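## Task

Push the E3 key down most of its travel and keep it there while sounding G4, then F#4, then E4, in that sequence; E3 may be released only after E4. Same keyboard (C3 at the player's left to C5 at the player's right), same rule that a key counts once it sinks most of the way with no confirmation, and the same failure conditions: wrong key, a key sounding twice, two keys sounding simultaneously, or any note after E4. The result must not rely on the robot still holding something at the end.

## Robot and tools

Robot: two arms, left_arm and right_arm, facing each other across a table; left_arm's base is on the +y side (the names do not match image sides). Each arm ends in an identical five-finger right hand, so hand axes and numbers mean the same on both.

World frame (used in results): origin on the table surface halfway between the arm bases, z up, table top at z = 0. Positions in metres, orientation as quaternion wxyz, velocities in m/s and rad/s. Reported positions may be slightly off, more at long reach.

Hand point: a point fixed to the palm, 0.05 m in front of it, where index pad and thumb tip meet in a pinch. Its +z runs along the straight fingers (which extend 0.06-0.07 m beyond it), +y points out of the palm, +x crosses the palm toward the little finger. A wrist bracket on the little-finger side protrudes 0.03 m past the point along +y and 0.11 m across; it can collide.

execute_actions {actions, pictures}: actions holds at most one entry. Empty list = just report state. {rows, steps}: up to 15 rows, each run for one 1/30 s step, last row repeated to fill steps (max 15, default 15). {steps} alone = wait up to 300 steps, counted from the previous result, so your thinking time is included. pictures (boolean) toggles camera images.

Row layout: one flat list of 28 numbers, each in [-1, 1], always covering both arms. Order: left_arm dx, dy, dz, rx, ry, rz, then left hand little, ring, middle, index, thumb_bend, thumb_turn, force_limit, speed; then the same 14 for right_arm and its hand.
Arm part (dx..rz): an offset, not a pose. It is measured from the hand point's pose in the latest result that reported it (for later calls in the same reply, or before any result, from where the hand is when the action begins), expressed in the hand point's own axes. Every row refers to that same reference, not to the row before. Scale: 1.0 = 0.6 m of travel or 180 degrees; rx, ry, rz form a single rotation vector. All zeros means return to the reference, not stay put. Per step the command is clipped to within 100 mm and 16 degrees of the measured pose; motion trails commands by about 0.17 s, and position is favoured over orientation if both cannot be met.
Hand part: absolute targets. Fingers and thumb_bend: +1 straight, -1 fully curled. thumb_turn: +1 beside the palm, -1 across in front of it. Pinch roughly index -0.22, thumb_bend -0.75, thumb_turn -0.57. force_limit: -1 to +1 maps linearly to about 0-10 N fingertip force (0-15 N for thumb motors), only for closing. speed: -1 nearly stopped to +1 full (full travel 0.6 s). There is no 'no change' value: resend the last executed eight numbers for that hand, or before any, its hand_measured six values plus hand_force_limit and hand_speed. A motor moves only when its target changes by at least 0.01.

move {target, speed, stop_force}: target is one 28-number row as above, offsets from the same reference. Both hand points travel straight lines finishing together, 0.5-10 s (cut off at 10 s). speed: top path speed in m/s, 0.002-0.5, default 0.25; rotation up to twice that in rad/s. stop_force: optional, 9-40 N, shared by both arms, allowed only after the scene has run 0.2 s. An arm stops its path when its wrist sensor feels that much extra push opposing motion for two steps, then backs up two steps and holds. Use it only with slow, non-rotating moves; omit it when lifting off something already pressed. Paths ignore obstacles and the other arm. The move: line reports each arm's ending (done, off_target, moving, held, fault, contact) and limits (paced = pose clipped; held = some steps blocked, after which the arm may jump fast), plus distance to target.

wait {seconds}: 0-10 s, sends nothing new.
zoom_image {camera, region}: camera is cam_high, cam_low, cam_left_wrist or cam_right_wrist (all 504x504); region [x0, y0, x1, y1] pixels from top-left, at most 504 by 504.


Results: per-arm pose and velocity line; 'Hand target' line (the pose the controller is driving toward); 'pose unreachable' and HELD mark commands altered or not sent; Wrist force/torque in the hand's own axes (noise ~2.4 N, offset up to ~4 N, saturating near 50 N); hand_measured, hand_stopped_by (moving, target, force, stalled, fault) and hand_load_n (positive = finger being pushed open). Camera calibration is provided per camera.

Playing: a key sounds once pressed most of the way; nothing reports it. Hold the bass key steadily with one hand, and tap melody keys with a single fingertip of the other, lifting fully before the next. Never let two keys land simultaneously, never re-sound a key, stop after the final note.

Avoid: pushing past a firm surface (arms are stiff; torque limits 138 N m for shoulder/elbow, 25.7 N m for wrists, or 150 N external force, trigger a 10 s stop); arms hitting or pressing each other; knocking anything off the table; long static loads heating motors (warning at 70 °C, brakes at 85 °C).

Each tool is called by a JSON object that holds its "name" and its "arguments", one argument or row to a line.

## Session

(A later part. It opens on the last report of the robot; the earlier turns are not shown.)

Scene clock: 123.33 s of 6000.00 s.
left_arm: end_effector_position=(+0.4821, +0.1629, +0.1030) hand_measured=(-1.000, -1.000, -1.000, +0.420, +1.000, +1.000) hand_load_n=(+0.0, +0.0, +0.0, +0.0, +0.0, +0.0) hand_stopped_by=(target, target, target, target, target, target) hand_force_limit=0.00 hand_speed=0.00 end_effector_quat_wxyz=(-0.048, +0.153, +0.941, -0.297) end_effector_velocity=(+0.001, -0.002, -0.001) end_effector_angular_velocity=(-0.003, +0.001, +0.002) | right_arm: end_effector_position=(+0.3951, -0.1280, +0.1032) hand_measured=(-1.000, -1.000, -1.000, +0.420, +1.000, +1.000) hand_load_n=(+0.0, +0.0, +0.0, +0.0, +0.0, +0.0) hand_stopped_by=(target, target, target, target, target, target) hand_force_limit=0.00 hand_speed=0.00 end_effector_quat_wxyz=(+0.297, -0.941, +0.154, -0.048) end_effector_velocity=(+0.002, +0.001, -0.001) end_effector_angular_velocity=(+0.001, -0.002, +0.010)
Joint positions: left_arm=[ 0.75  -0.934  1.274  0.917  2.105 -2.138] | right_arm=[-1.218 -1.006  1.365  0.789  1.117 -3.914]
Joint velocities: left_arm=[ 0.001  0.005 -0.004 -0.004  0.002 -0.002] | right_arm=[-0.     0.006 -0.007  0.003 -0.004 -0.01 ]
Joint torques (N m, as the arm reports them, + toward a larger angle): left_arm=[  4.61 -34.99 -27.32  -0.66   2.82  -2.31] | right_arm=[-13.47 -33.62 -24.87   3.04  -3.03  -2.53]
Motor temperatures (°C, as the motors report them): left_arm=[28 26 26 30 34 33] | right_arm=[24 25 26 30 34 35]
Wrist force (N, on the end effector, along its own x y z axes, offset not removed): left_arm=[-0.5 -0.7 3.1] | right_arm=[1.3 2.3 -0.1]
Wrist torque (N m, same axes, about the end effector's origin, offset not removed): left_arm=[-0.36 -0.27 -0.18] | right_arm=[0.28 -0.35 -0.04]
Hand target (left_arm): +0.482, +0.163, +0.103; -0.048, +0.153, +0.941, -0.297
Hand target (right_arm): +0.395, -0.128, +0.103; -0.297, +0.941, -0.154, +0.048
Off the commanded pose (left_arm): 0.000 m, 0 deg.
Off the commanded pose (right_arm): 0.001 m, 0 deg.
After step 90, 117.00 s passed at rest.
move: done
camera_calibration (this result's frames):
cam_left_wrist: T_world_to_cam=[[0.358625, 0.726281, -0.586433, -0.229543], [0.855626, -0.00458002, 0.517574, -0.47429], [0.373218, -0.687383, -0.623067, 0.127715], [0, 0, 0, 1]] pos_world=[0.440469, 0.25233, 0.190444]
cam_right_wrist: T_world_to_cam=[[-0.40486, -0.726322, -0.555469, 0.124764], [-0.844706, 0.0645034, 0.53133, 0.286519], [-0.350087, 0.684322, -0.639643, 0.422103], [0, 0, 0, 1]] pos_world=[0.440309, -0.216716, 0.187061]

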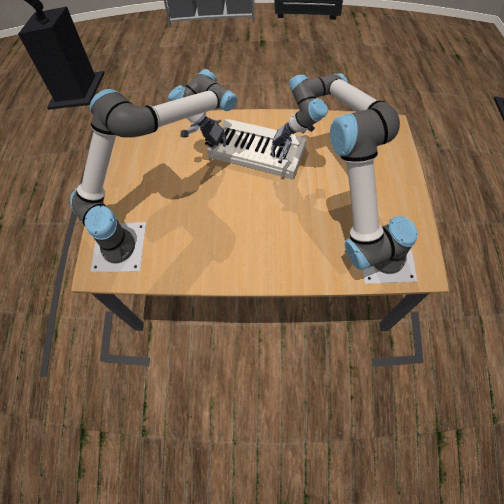

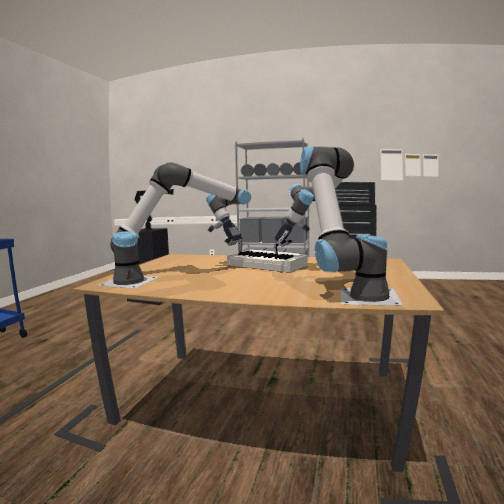

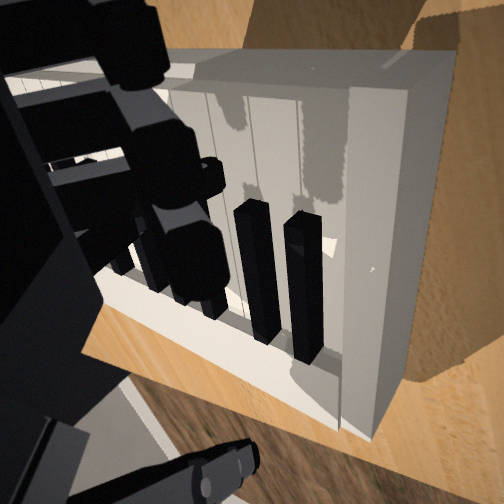

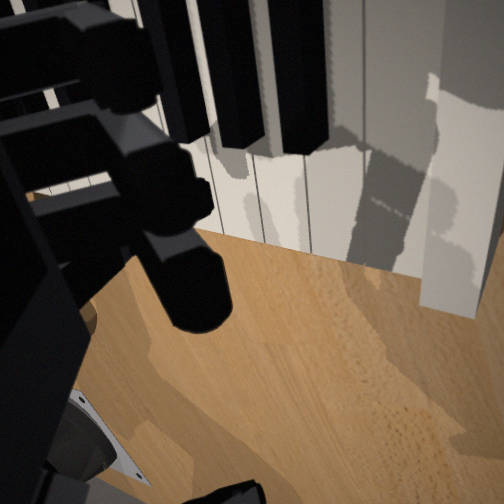

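{"name": "move", "arguments": {
  "target": [0.011667,0.015025,0.040345,0,0,0,-1,-1,-1,0.42,1,1,0,0, -0.009333,0.018491,0.022048,0,0,0,-1,-1,-1,0.42,1,1,0,0],
  "speed": 0.05
}}

{"name": "move", "arguments": {
  "target": [0,0.00956,0.013653,0,0,0,-1,-1,-1,0.42,1,1,0,0, 0,0,0,0,0,0,-1,-1,-1,0.42,1,1,0,0],
  "speed": 0.005,
  "stop_force": 9
}}

{"name": "move", "arguments": {
  "target": [0,0,0,0,0,0,-1,-1,-1,0.42,1,1,0,0, 0,0.00717,0.01024,0,0,0,-1,-1,-1,0.42,1,1,0,0],
  "speed": 0.03
}}

{"name": "move", "arguments": {
  "target": [0,0,0,0,0,0,-1,-1,-1,0.42,1,1,0,0, 0,0.00956,0.013653,0,0,0,-1,-1,-1,0.42,1,1,0,0],
  "speed": 0.005,
  "stop_force": 9
}}

{"name": "move", "arguments": {
  "target": [0,0,0,0,0,0,-1,-1,-1,0.42,1,1,0,0, 0,-0.0239,-0.034133,0,0,0,-1,-1,-1,0.42,1,1,0,0],
  "speed": 0.08
}}

{"name": "move", "arguments": {
  "target": [0,0,0,0,0,0,-1,-1,-1,0.42,1,1,0,0, 0.061667,-0.020616,0.014435,0,0,0,-1,-1,-1,0.42,1,1,0,0],
  "speed": 0.12
}}

{"name": "move", "arguments": {
  "target": [0,0,0,0,0,0,-1,-1,-1,0.42,1,1,0,0, 0,0.006692,0.009557,0,0,0,-1,-1,-1,0.42,1,1,0,0],
  "speed": 0.03
}}

{"name": "move", "arguments": {
  "target": [0,0,0,0,0,0,-1,-1,-1,0.42,1,1,0,0, 0,0.008604,0.012287,0,0,0,-1,-1,-1,0.42,1,1,0,0],
  "speed": 0.005,
  "stop_force": 9
}}

{"name": "move", "arguments": {
  "target": [0,0,0,0,0,0,-1,-1,-1,0.42,1,1,0,0, 0,-0.010516,-0.015019,0,0,0,-1,-1,-1,0.42,1,1,0,0],
  "speed": 0.06
}}

{"name": "move", "arguments": {
  "target": [0,0,0,0,0,0,-1,-1,-1,0.42,1,1,0,0, -0.061667,-0.043279,0.030304,0,0,0,-1,-1,-1,0.42,1,1,0,0],
  "speed": 0.12
}}

{"name": "move", "arguments": {
  "target": [0,0,0,0,0,0,-1,-1,-1,0.42,1,1,0,0, 0,0.020553,0.029353,0,0,0,-1,-1,-1,0.42,1,1,0,0],
  "speed": 0.05
}}

{"name": "move", "arguments": {
  "target": [0,0,0,0,0,0,-1,-1,-1,0.42,1,1,0,0, 0,0.00956,0.013653,0,0,0,-1,-1,-1,0.42,1,1,0,0],
  "speed": 0.005,
  "stop_force": 9
}}

Scene clock: 244.27 s of 6000.00 s.
left_arm: end_effector_position=(+0.4735, +0.1590, +0.0783) hand_measured=(-1.000, -1.000, -1.000, +0.420, +1.000, +1.000) hand_load_n=(+0.0, +0.0, +0.0, -0.5, +0.0, +0.0) hand_stopped_by=(target, target, target, target, target, target) hand_force_limit=0.00 hand_speed=0.00 end_effector_quat_wxyz=(-0.048, +0.153, +0.941, -0.297) end_effector_velocity=(-0.001, -0.001, -0.002) end_effector_angular_velocity=(+0.000, -0.000, -0.000) | right_arm: end_effector_position=(+0.3894, -0.1277, +0.0862) hand_measured=(-1.000, -1.000, -1.000, +0.420, +1.000, +1.000) hand_load_n=(+0.0, +0.0, +0.0, +0.0, +0.0, +0.0) hand_stopped_by=(target, target, target, target, target, target) hand_force_limit=0.00 hand_speed=0.00 end_effector_quat_wxyz=(+0.296, -0.941, +0.154, -0.048) end_effector_velocity=(-0.001, +0.000, -0.002) end_effector_angular_velocity=(-0.000, +0.001, -0.000)
Joint positions: left_arm=[ 0.732 -0.926  1.325  0.848  2.099 -2.156] | right_arm=[-1.213 -1.001  1.404  0.744  1.119 -3.909]
Joint velocities: left_arm=[-0.002  0.001  0.005 -0.006 -0.001 -0.002] | right_arm=[ 0.001  0.001  0.004 -0.005  0.     0.001]
Joint torques (N m, as the arm reports them, + toward a larger angle): left_arm=[ -7.66 -33.39  -2.88  -0.74  -0.73  -2.32] | right_arm=[ 12.69 -33.7  -11.83  -0.49   1.75   2.46]
Motor temperatures (°C, as the motors report them): left_arm=[28 26 27 30 34 33] | right_arm=[24 25 26 30 34 35]
Wrist force (N, on the end effector, along its own x y z axes, offset not removed): left_arm=[0.1 -0.4 0.3] | right_arm=[1.4 3.1 -0.2]
Wrist torque (N m, same axes, about the end effector's origin, offset not removed): left_arm=[-0.16 -0.44 -0.15] | right_arm=[0.44 -0.34 0.02]
Hand target (left_arm): +0.473, +0.159, +0.078; -0.048, +0.153, +0.941, -0.297
Hand target (right_arm): +0.389, -0.128, +0.086; -0.297, +0.941, -0.154, +0.048
Off the commanded pose (left_arm): 0.000 m, 0 deg.
Off the commanded pose (right_arm): 0.000 m, 0 deg.
After step 90, 117.00 s passed at rest.
move: done
camera_calibration (this result's frames):
cam_left_wrist: T_world_to_cam=[[0.358628, 0.726281, -0.586431, -0.238077], [0.855635, -0.00460055, 0.51756, -0.454142], [0.373196, -0.687382, -0.623081, 0.112844], [0, 0, 0, 1]] pos_world=[0.431848, 0.248389, 0.16574]
cam_right_wrist: T_world_to_cam=[[-0.404848, -0.72634, -0.555453, 0.113257], [-0.844702, 0.0644923, 0.531338, 0.290706], [-0.350109, 0.684303, -0.63965, 0.408976], [0, 0, 0, 1]] pos_world=[0.434599, -0.216349, 0.170048]

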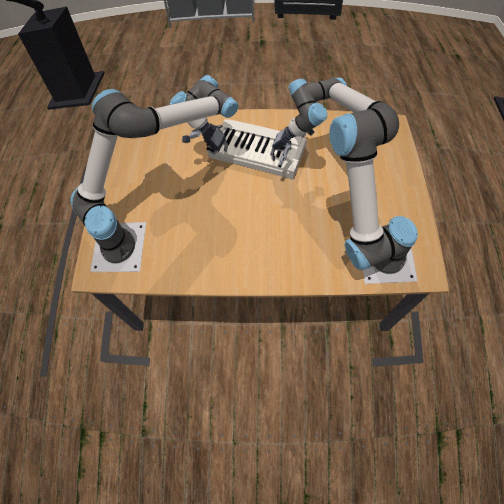

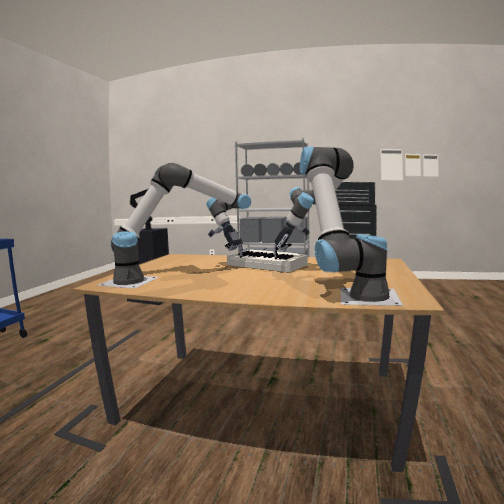

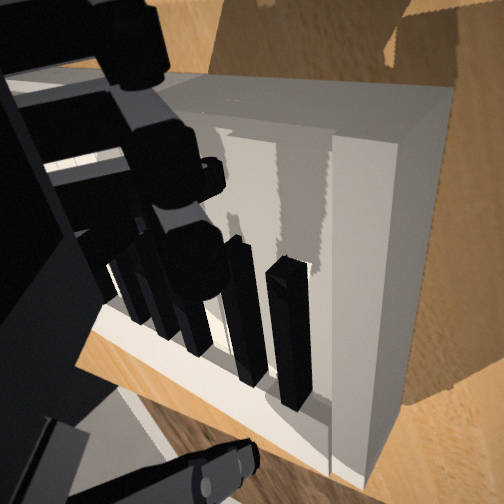

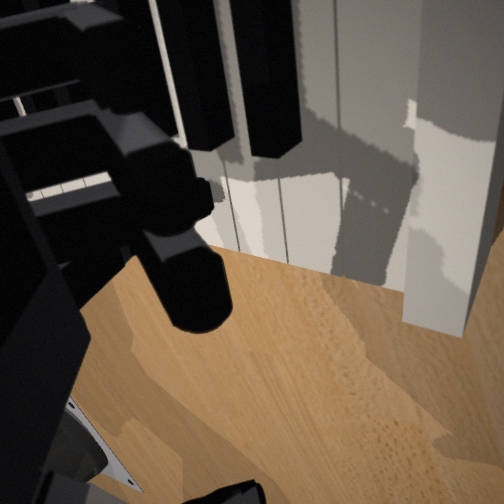

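Scene clock: 245.67 s of 6000.00 s.
left_arm: end_effector_position=(+0.4734, +0.1591, +0.0731) hand_measured=(-1.000, -1.000, -1.000, +0.420, +1.000, +1.000) hand_load_n=(+0.0, +0.0, +0.0, -1.0, +0.0, +0.0) hand_stopped_by=(target, target, target, target, target, target) hand_force_limit=0.00 hand_speed=0.00 end_effector_quat_wxyz=(-0.048, +0.153, +0.941, -0.297) end_effector_velocity=(-0.000, +0.001, +0.001) end_effector_angular_velocity=(+0.003, +0.003, +0.001) | right_arm: end_effector_position=(+0.3893, -0.1277, +0.0862) hand_measured=(-1.000, -1.000, -1.000, +0.420, +1.000, +1.000) hand_load_n=(+0.0, +0.0, +0.0, +0.0, +0.0, +0.0) hand_stopped_by=(target, target, target, target, target, target) hand_force_limit=0.00 hand_speed=0.00 end_effector_quat_wxyz=(+0.296, -0.941, +0.154, -0.048) end_effector_velocity=(-0.000, -0.000, -0.000) end_effector_angular_velocity=(-0.000, +0.001, +0.000)
Joint positions: left_arm=[ 0.732 -0.921  1.331  0.837  2.099 -2.156] | right_arm=[-1.213 -1.001  1.404  0.744  1.119 -3.909]
Joint velocities: left_arm=[ 0.001 -0.001  0.     0.005  0.     0.   ] | right_arm=[ 0.     0.001  0.    -0.    -0.    -0.   ]
Joint torques (N m, as the arm reports them, + toward a larger angle): left_arm=[  4.94 -48.48 -16.2    4.28   0.65   2.18] | right_arm=[  4.04 -40.82 -23.49   2.98   0.8    0.15]
Motor temperatures (°C, as the motors report them): left_arm=[28 26 27 30 34 33] | right_arm=[24 25 26 30 34 35]
Wrist force (N, on the end effector, along its own x y z axes, offset not removed): left_arm=[0.3 -9.1 -10.8] | right_arm=[0.9 2.0 0.3]
Wrist torque (N m, same axes, about the end effector's origin, offset not removed): left_arm=[0.31 -0.32 -0.18] | right_arm=[0.26 -0.31 0.00]
Hand target (left_arm): +0.474, +0.159, +0.074; -0.048, +0.153, +0.941, -0.297
Hand target (right_arm): +0.389, -0.128, +0.086; -0.296, +0.941, -0.154, +0.048
Off the commanded pose (left_arm): 0.005 m, 0 deg.
Off the commanded pose (right_arm): 0.000 m, 0 deg.
move: contact (left_arm)
camera_calibration (this result's frames):
cam_left_wrist: T_world_to_cam=[[0.358529, 0.72641, -0.586333, -0.241144], [0.855729, -0.00472584, 0.517403, -0.451392], [0.373075, -0.687246, -0.623304, 0.1097], [0, 0, 0, 1]] pos_world=[0.4318, 0.248428, 0.160537]
cam_right_wrist: T_world_to_cam=[[-0.404865, -0.726341, -0.555439, 0.113259], [-0.84469, 0.0645013, 0.531355, 0.290699], [-0.350119, 0.684301, -0.639648, 0.408969], [0, 0, 0, 1]] pos_world=[0.434593, -0.216343, 0.17004]

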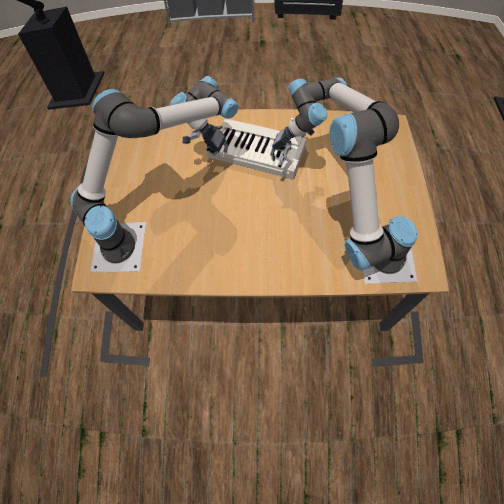

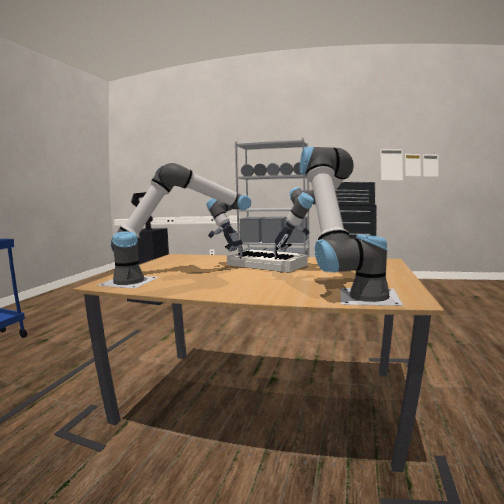

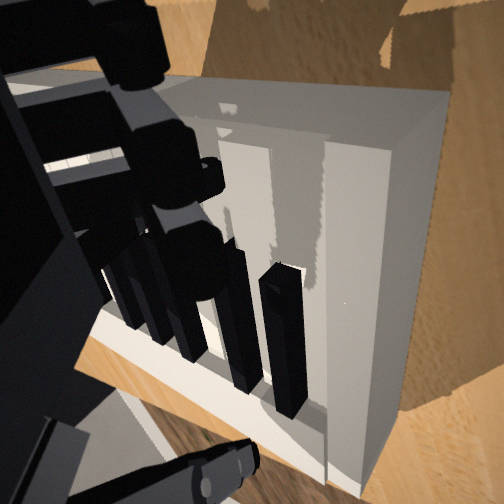

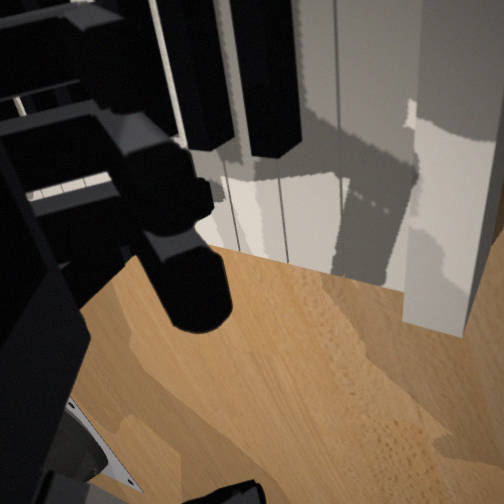

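Scene clock: 246.40 s of 6000.00 s.
left_arm: end_effector_position=(+0.4734, +0.1591, +0.0731) hand_measured=(-1.000, -1.000, -1.000, +0.420, +1.000, +1.000) hand_load_n=(+0.0, +0.0, +0.0, -1.0, +0.0, +0.0) hand_stopped_by=(target, target, target, target, target, target) hand_force_limit=0.00 hand_speed=0.00 end_effector_quat_wxyz=(-0.048, +0.153, +0.941, -0.297) end_effector_velocity=(-0.000, -0.000, -0.000) end_effector_angular_velocity=(+0.001, +0.001, -0.001) | right_arm: end_effector_position=(+0.3894, -0.1277, +0.0790) hand_measured=(-1.000, -1.000, -1.000, +0.420, +1.000, +1.000) hand_load_n=(+0.0, +0.0, +0.0, +0.0, +0.0, +0.0) hand_stopped_by=(target, target, target, target, target, target) hand_force_limit=0.00 hand_speed=0.00 end_effector_quat_wxyz=(+0.296, -0.941, +0.154, -0.048) end_effector_velocity=(-0.000, -0.000, -0.002) end_effector_angular_velocity=(+0.001, -0.000, -0.001)
Joint positions: left_arm=[ 0.732 -0.921  1.331  0.837  2.099 -2.156] | right_arm=[-1.213 -0.994  1.413  0.728  1.119 -3.909]
Joint velocities: left_arm=[-0.001  0.    -0.     0.001  0.     0.   ] | right_arm=[-0.     0.001  0.003 -0.005  0.     0.001]
Joint torques (N m, as the arm reports them, + toward a larger angle): left_arm=[  5.39 -37.02 -15.25  -0.95   0.71   2.03] | right_arm=[  4.72 -33.52  -8.92  -0.71   1.21  -0.39]
Motor temperatures (°C, as the motors report them): left_arm=[28 26 27 30 34 33] | right_arm=[24 25 26 30 34 35]
Wrist force (N, on the end effector, along its own x y z axes, offset not removed): left_arm=[3.1 -8.2 -10.8] | right_arm=[0.8 2.0 -1.5]
Wrist torque (N m, same axes, about the end effector's origin, offset not removed): left_arm=[0.47 -0.76 0.12] | right_arm=[0.45 -0.44 0.03]
Hand target (left_arm): +0.473, +0.159, +0.073; -0.048, +0.153, +0.941, -0.297
Hand target (right_arm): +0.389, -0.128, +0.079; -0.296, +0.941, -0.154, +0.048
Off the commanded pose (left_arm): 0.000 m, 0 deg.
Off the commanded pose (right_arm): 0.000 m, 0 deg.
move: done
camera_calibration (this result's frames):
cam_left_wrist: T_world_to_cam=[[0.358545, 0.726391, -0.586346, -0.241132], [0.855714, -0.0047085, 0.517428, -0.451406], [0.373094, -0.687266, -0.623271, 0.109707], [0, 0, 0, 1]] pos_world=[0.4318, 0.248428, 0.160561]
cam_right_wrist: T_world_to_cam=[[-0.404872, -0.726344, -0.555431, 0.10926], [-0.844684, 0.0645038, 0.531365, 0.294528], [-0.350126, 0.684298, -0.639647, 0.404361], [0, 0, 0, 1]] pos_world=[0.434597, -0.216341, 0.162833]

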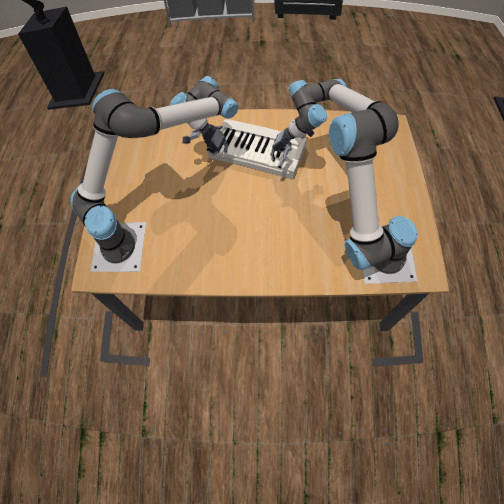

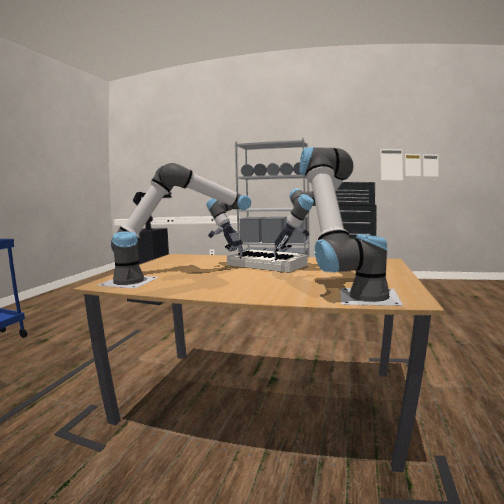

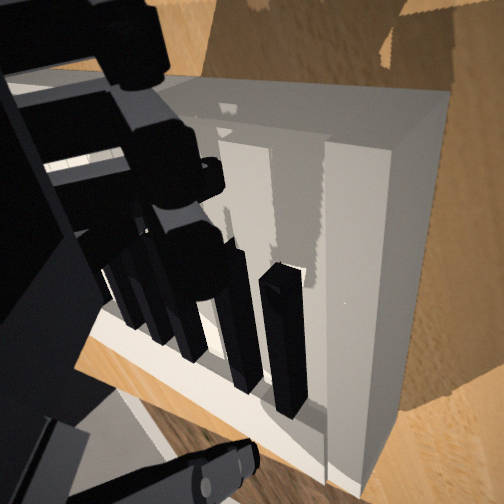

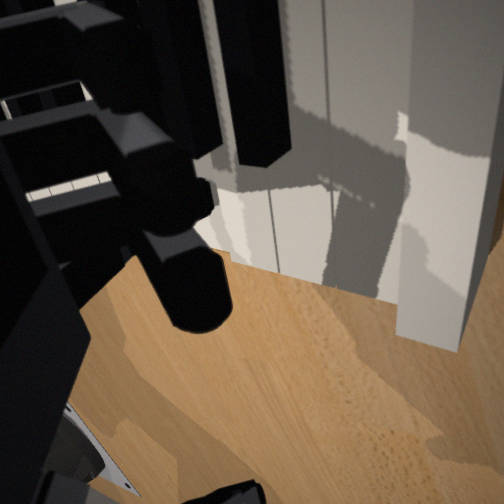

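Scene clock: 247.67 s of 6000.00 s.
left_arm: end_effector_position=(+0.4734, +0.1591, +0.0731) hand_measured=(-1.000, -1.000, -1.000, +0.420, +1.000, +1.000) hand_load_n=(+0.0, +0.0, +0.0, -1.0, +0.0, +0.0) hand_stopped_by=(target, target, target, target, target, target) hand_force_limit=0.00 hand_speed=0.00 end_effector_quat_wxyz=(-0.048, +0.153, +0.941, -0.297) end_effector_velocity=(-0.000, -0.000, +0.000) end_effector_angular_velocity=(-0.000, -0.000, -0.000) | right_arm: end_effector_position=(+0.3893, -0.1277, +0.0745) hand_measured=(-1.000, -1.000, -1.000, +0.420, +1.000, +1.000) hand_load_n=(+0.0, +0.0, +0.0, -0.5, +0.0, +0.0) hand_stopped_by=(target, target, target, target, target, target) hand_force_limit=0.00 hand_speed=0.00 end_effector_quat_wxyz=(+0.296, -0.941, +0.154, -0.048) end_effector_velocity=(-0.001, -0.000, +0.000) end_effector_angular_velocity=(-0.002, +0.004, -0.000)
Joint positions: left_arm=[ 0.732 -0.921  1.331  0.837  2.099 -2.156] | right_arm=[-1.213 -0.99   1.418  0.718  1.119 -3.909]
Joint velocities: left_arm=[-0. -0. -0. -0. -0.  0.] | right_arm=[ 0.     0.001 -0.002  0.005  0.     0.   ]
Joint torques (N m, as the arm reports them, + toward a larger angle): left_arm=[  5.01 -37.27 -15.34  -0.84   0.77   2.06] | right_arm=[  5.71 -46.   -19.97   2.7    1.2   -0.73]
Motor temperatures (°C, as the motors report them): left_arm=[28 26 27 30 34 33] | right_arm=[24 25 26 30 34 35]
Wrist force (N, on the end effector, along its own x y z axes, offset not removed): left_arm=[2.7 -7.4 -10.7] | right_arm=[-0.7 -5.3 -9.7]
Wrist torque (N m, same axes, about the end effector's origin, offset not removed): left_arm=[0.55 -0.45 0.02] | right_arm=[0.84 -0.26 -0.12]
Hand target (left_arm): +0.473, +0.159, +0.073; -0.048, +0.153, +0.941, -0.297
Hand target (right_arm): +0.389, -0.128, +0.075; -0.297, +0.941, -0.154, +0.048
Off the commanded pose (left_arm): 0.000 m, 0 deg.
Off the commanded pose (right_arm): 0.006 m, 0 deg.
move: contact (right_arm)
camera_calibration (this result's frames):
cam_left_wrist: T_world_to_cam=[[0.358545, 0.726391, -0.586346, -0.241132], [0.855713, -0.00470776, 0.517429, -0.451406], [0.373095, -0.687266, -0.62327, 0.109706], [0, 0, 0, 1]] pos_world=[0.4318, 0.248428, 0.16056]
cam_right_wrist: T_world_to_cam=[[-0.404998, -0.726394, -0.555273, 0.106748], [-0.844563, 0.0645521, 0.531552, 0.296805], [-0.350272, 0.68424, -0.639629, 0.40153], [0, 0, 0, 1]] pos_world=[0.434548, -0.216361, 0.158337]

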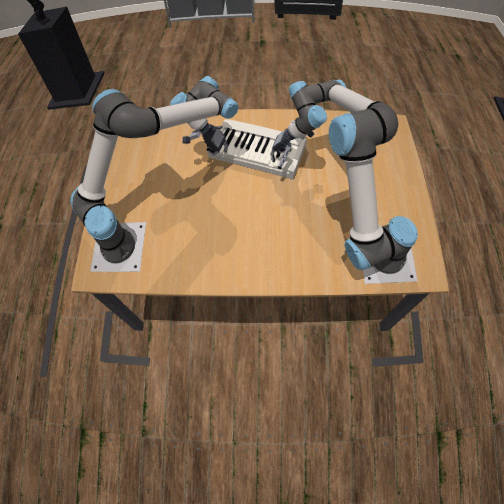

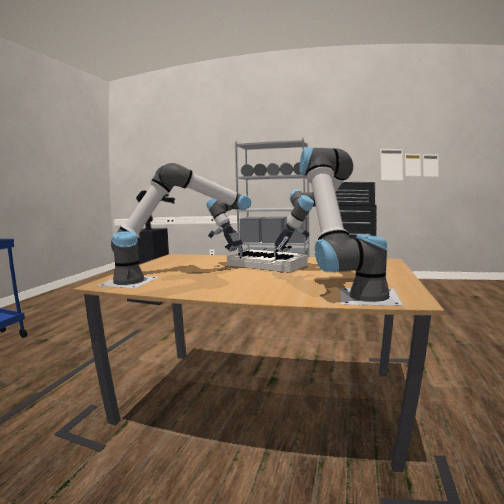

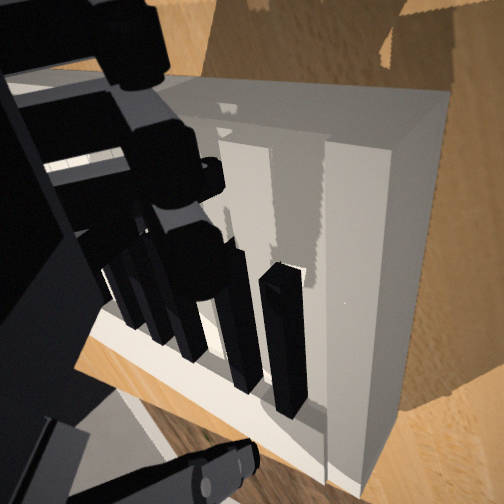

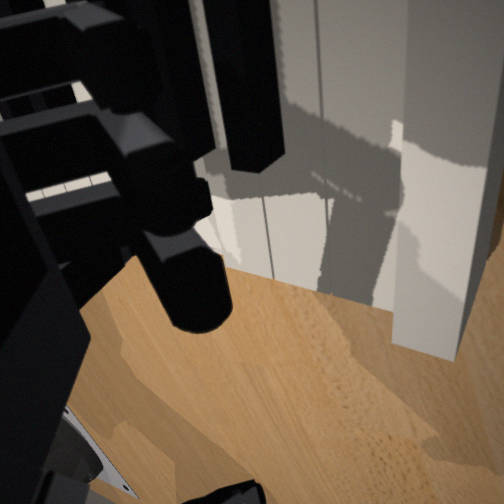

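Scene clock: 248.53 s of 6000.00 s.
left_arm: end_effector_position=(+0.4734, +0.1591, +0.0731) hand_measured=(-1.000, -1.000, -1.000, +0.420, +1.000, +1.000) hand_load_n=(+0.0, +0.0, +0.0, -1.0, +0.0, +0.0) hand_stopped_by=(target, target, target, target, target, target) hand_force_limit=0.00 hand_speed=0.00 end_effector_quat_wxyz=(-0.048, +0.153, +0.941, -0.297) end_effector_velocity=(+0.000, +0.000, +0.000) end_effector_angular_velocity=(+0.000, +0.000, +0.000) | right_arm: end_effector_position=(+0.3893, -0.1277, +0.0992) hand_measured=(-1.000, -1.000, -1.000, +0.420, +1.000, +1.000) hand_load_n=(+0.0, +0.0, +0.0, +0.0, +0.0, +0.0) hand_stopped_by=(target, target, target, target, target, target) hand_force_limit=0.00 hand_speed=0.00 end_effector_quat_wxyz=(+0.296, -0.941, +0.154, -0.048) end_effector_velocity=(-0.000, +0.000, +0.003) end_effector_angular_velocity=(-0.000, -0.000, +0.001)
Joint positions: left_arm=[ 0.732 -0.921  1.331  0.837  2.099 -2.156] | right_arm=[-1.213 -1.013  1.387  0.772  1.119 -3.909]
Joint velocities: left_arm=[ 0.     0.    -0.001  0.001 -0.     0.   ] | right_arm=[ 0.    -0.002 -0.004  0.006 -0.    -0.001]
Joint torques (N m, as the arm reports them, + toward a larger angle): left_arm=[  5.36 -36.77 -15.53  -0.87   0.78   2.01] | right_arm=[  4.95 -51.85 -24.21   3.07   0.85   2.17]
Motor temperatures (°C, as the motors report them): left_arm=[28 26 27 30 34 33] | right_arm=[24 25 26 30 34 35]
Wrist force (N, on the end effector, along its own x y z axes, offset not removed): left_arm=[1.2 -7.7 -10.3] | right_arm=[1.8 2.7 -0.8]
Wrist torque (N m, same axes, about the end effector's origin, offset not removed): left_arm=[0.45 -0.46 -0.09] | right_arm=[0.44 -0.39 0.05]
Hand target (left_arm): +0.473, +0.159, +0.073; -0.048, +0.153, +0.941, -0.297
Hand target (right_arm): +0.389, -0.128, +0.100; -0.296, +0.941, -0.154, +0.048
Off the commanded pose (left_arm): 0.000 m, 0 deg.
Off the commanded pose (right_arm): 0.000 m, 0 deg.
move: done
camera_calibration (this result's frames):
cam_left_wrist: T_world_to_cam=[[0.358546, 0.72639, -0.586346, -0.241132], [0.855713, -0.00470787, 0.517429, -0.451406], [0.373095, -0.687266, -0.62327, 0.109706], [0, 0, 0, 1]] pos_world=[0.4318, 0.248428, 0.160561]
cam_right_wrist: T_world_to_cam=[[-0.405015, -0.726379, -0.555281, 0.120468], [-0.844561, 0.0645657, 0.531552, 0.28366], [-0.350256, 0.684255, -0.639621, 0.417326], [0, 0, 0, 1]] pos_world=[0.43453, -0.216367, 0.183044]

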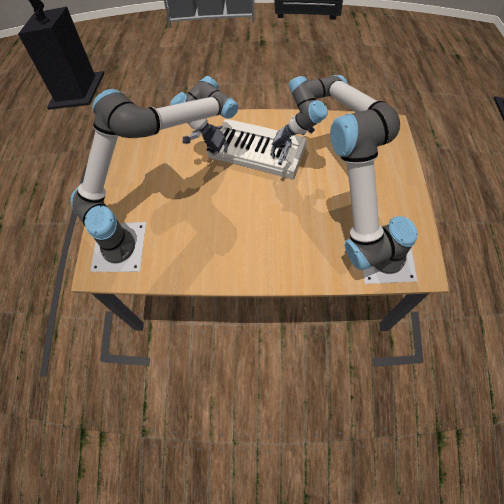

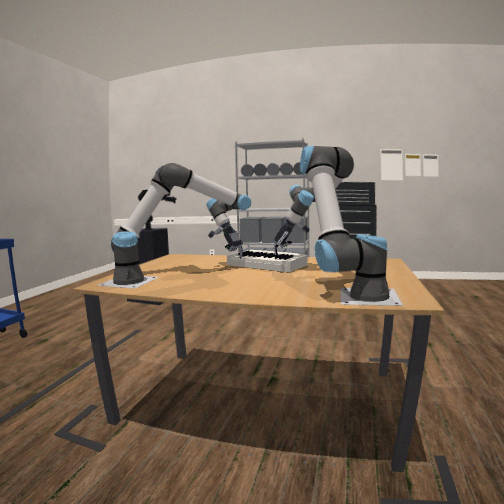

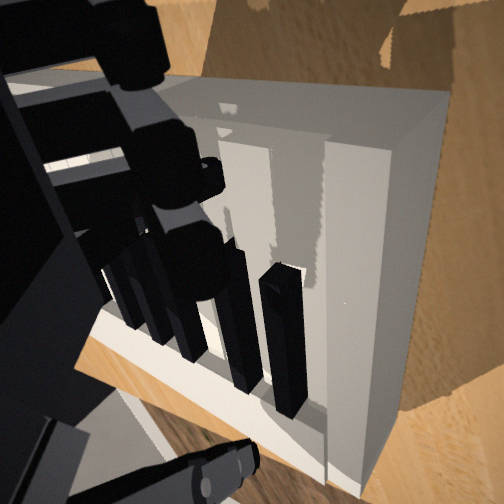

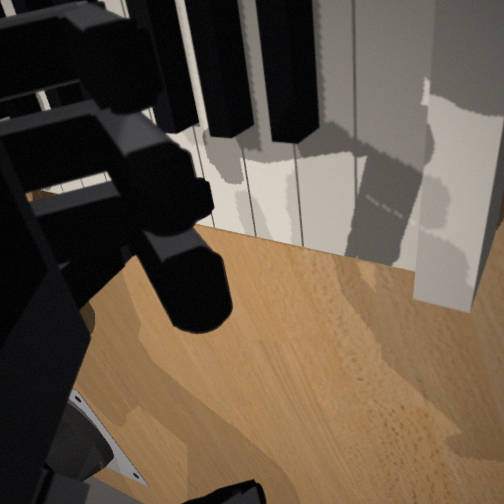

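Scene clock: 249.47 s of 6000.00 s.
left_arm: end_effector_position=(+0.4734, +0.1591, +0.0731) hand_measured=(-1.000, -1.000, -1.000, +0.420, +1.000, +1.000) hand_load_n=(+0.0, +0.0, +0.0, -1.0, +0.0, +0.0) hand_stopped_by=(target, target, target, target, target, target) hand_force_limit=0.00 hand_speed=0.00 end_effector_quat_wxyz=(-0.048, +0.153, +0.941, -0.297) end_effector_velocity=(+0.000, +0.000, +0.000) end_effector_angular_velocity=(-0.000, -0.000, +0.000) | right_arm: end_effector_position=(+0.4289, -0.1252, +0.0992) hand_measured=(-1.000, -1.000, -1.000, +0.420, +1.000, +1.000) hand_load_n=(+0.0, +0.0, +0.0, +0.0, +0.0, +0.0) hand_stopped_by=(target, target, target, target, target, target) hand_force_limit=0.00 hand_speed=0.00 end_effector_quat_wxyz=(+0.296, -0.941, +0.154, -0.048) end_effector_velocity=(+0.002, +0.000, -0.001) end_effector_angular_velocity=(-0.001, +0.002, +0.001)
Joint positions: left_arm=[ 0.732 -0.921  1.331  0.837  2.099 -2.156] | right_arm=[-1.236 -0.932  1.256  0.833  1.109 -3.932]
Joint velocities: left_arm=[ 0. -0. -0.  0.  0.  0.] | right_arm=[-0.001  0.008 -0.01   0.005 -0.    -0.002]
Joint torques (N m, as the arm reports them, + toward a larger angle): left_arm=[  5.36 -36.96 -15.13  -0.92   0.82   2.14] | right_arm=[-13.91 -38.13 -24.75   3.03  -2.78  -2.74]
Motor temperatures (°C, as the motors report them): left_arm=[28 26 27 30 34 33] | right_arm=[24 25 26 30 34 35]
Wrist force (N, on the end effector, along its own x y z axes, offset not removed): left_arm=[1.7 -8.5 -10.7] | right_arm=[0.4 2.6 0.3]
Wrist torque (N m, same axes, about the end effector's origin, offset not removed): left_arm=[0.30 -0.51 -0.08] | right_arm=[0.36 -0.21 -0.10]
Hand target (left_arm): +0.473, +0.159, +0.073; -0.048, +0.153, +0.941, -0.297
Hand target (right_arm): +0.429, -0.125, +0.099; -0.296, +0.941, -0.154, +0.048
Off the commanded pose (left_arm): 0.000 m, 0 deg.
Off the commanded pose (right_arm): 0.000 m, 0 deg.
move: done
camera_calibration (this result's frames):
cam_left_wrist: T_world_to_cam=[[0.358546, 0.72639, -0.586346, -0.241132], [0.855713, -0.00470803, 0.517429, -0.451406], [0.373095, -0.687266, -0.62327, 0.109706], [0, 0, 0, 1]] pos_world=[0.4318, 0.248428, 0.160561]
cam_right_wrist: T_world_to_cam=[[-0.405015, -0.72632, -0.555358, 0.138331], [-0.84459, 0.0645664, 0.531506, 0.316953], [-0.350186, 0.684318, -0.639593, 0.429441], [0, 0, 0, 1]] pos_world=[0.474106, -0.213866, 0.183028]

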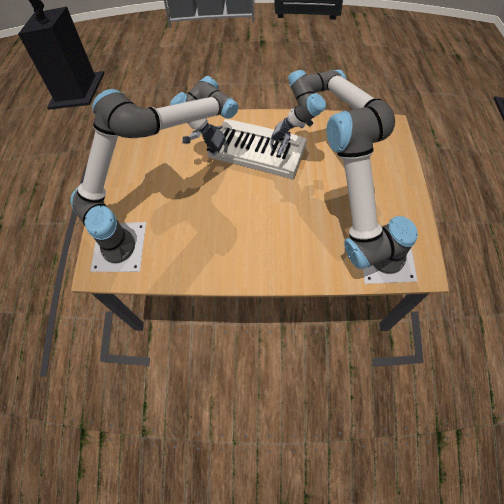

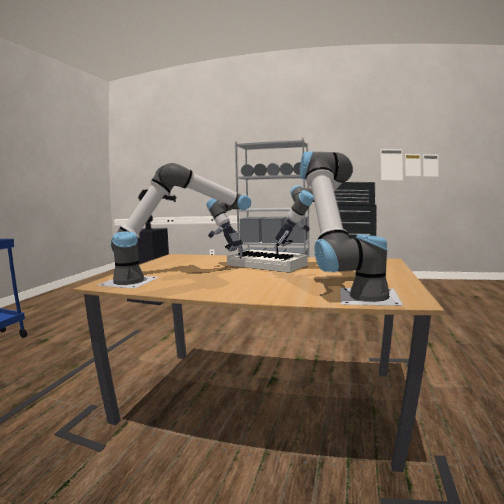

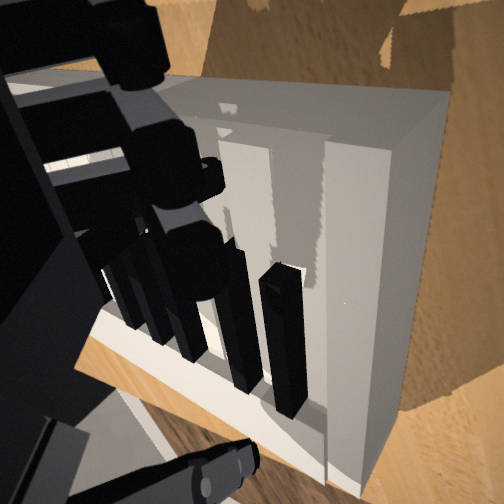

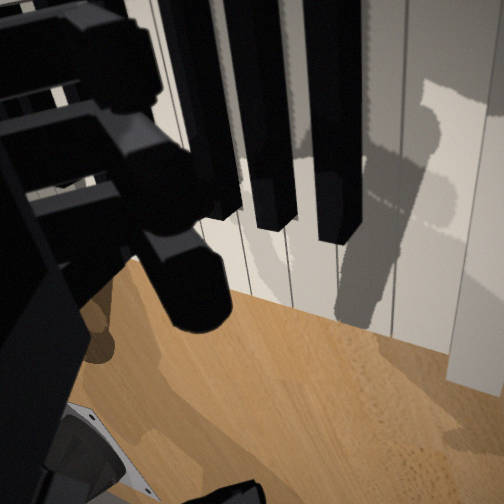

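Scene clock: 250.20 s of 6000.00 s.
left_arm: end_effector_position=(+0.4734, +0.1591, +0.0731) hand_measured=(-1.000, -1.000, -1.000, +0.420, +1.000, +1.000) hand_load_n=(+0.0, +0.0, +0.0, -1.0, +0.0, +0.0) hand_stopped_by=(target, target, target, target, target, target) hand_force_limit=0.00 hand_speed=0.00 end_effector_quat_wxyz=(-0.048, +0.153, +0.941, -0.297) end_effector_velocity=(-0.000, -0.000, -0.000) end_effector_angular_velocity=(+0.000, +0.000, -0.000) | right_arm: end_effector_position=(+0.4289, -0.1252, +0.0925) hand_measured=(-1.000, -1.000, -1.000, +0.420, +1.000, +1.000) hand_load_n=(+0.0, +0.0, +0.0, +0.0, +0.0, +0.0) hand_stopped_by=(target, target, target, target, target, target) hand_force_limit=0.00 hand_speed=0.00 end_effector_quat_wxyz=(+0.296, -0.941, +0.154, -0.048) end_effector_velocity=(+0.000, +0.000, -0.003) end_effector_angular_velocity=(-0.000, +0.001, -0.000)
Joint positions: left_arm=[ 0.732 -0.921  1.331  0.837  2.099 -2.156] | right_arm=[-1.236 -0.927  1.265  0.818  1.109 -3.932]
Joint velocities: left_arm=[-0.  0.  0.  0.  0. -0.] | right_arm=[-0.     0.003  0.002 -0.005  0.     0.   ]
Joint torques (N m, as the arm reports them, + toward a larger angle): left_arm=[  4.88 -37.48 -15.76  -0.9    0.79   2.13] | right_arm=[ -0.22 -36.89  -9.47  -0.15  -2.24  -0.18]
Motor temperatures (°C, as the motors report them): left_arm=[28 26 27 30 34 33] | right_arm=[24 25 26 30 34 35]
Wrist force (N, on the end effector, along its own x y z axes, offset not removed): left_arm=[-0.8 -6.6 -11.1] | right_arm=[-0.8 1.4 -1.4]
Wrist torque (N m, same axes, about the end effector's origin, offset not removed): left_arm=[0.65 -0.15 -0.15] | right_arm=[0.46 -0.25 -0.12]
Hand target (left_arm): +0.473, +0.159, +0.073; -0.048, +0.153, +0.941, -0.297
Hand target (right_arm): +0.429, -0.125, +0.092; -0.296, +0.941, -0.154, +0.048
Off the commanded pose (left_arm): 0.000 m, 0 deg.
Off the commanded pose (right_arm): 0.000 m, 0 deg.
move: done
camera_calibration (this result's frames):
cam_left_wrist: T_world_to_cam=[[0.358546, 0.726391, -0.586346, -0.241132], [0.855713, -0.00470779, 0.517429, -0.451406], [0.373095, -0.687266, -0.62327, 0.109706], [0, 0, 0, 1]] pos_world=[0.4318, 0.248428, 0.160561]
cam_right_wrist: T_world_to_cam=[[-0.404997, -0.726327, -0.555362, 0.134586], [-0.844599, 0.0645555, 0.531494, 0.320547], [-0.350186, 0.684312, -0.639599, 0.425154], [0, 0, 0, 1]] pos_world=[0.474124, -0.213878, 0.176303]

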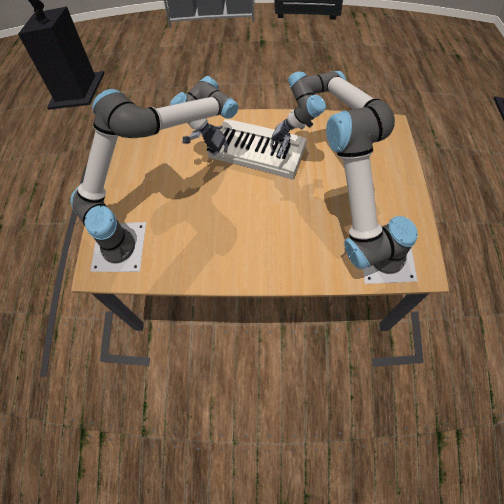

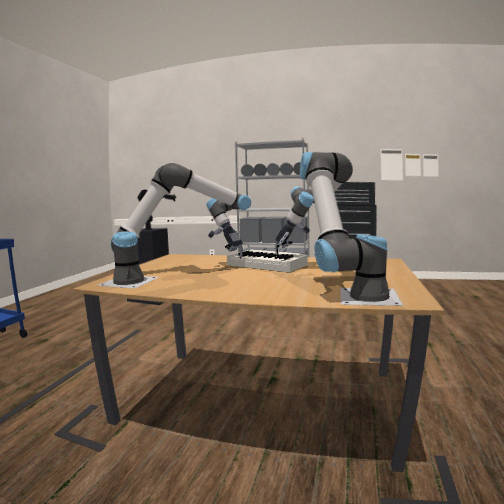

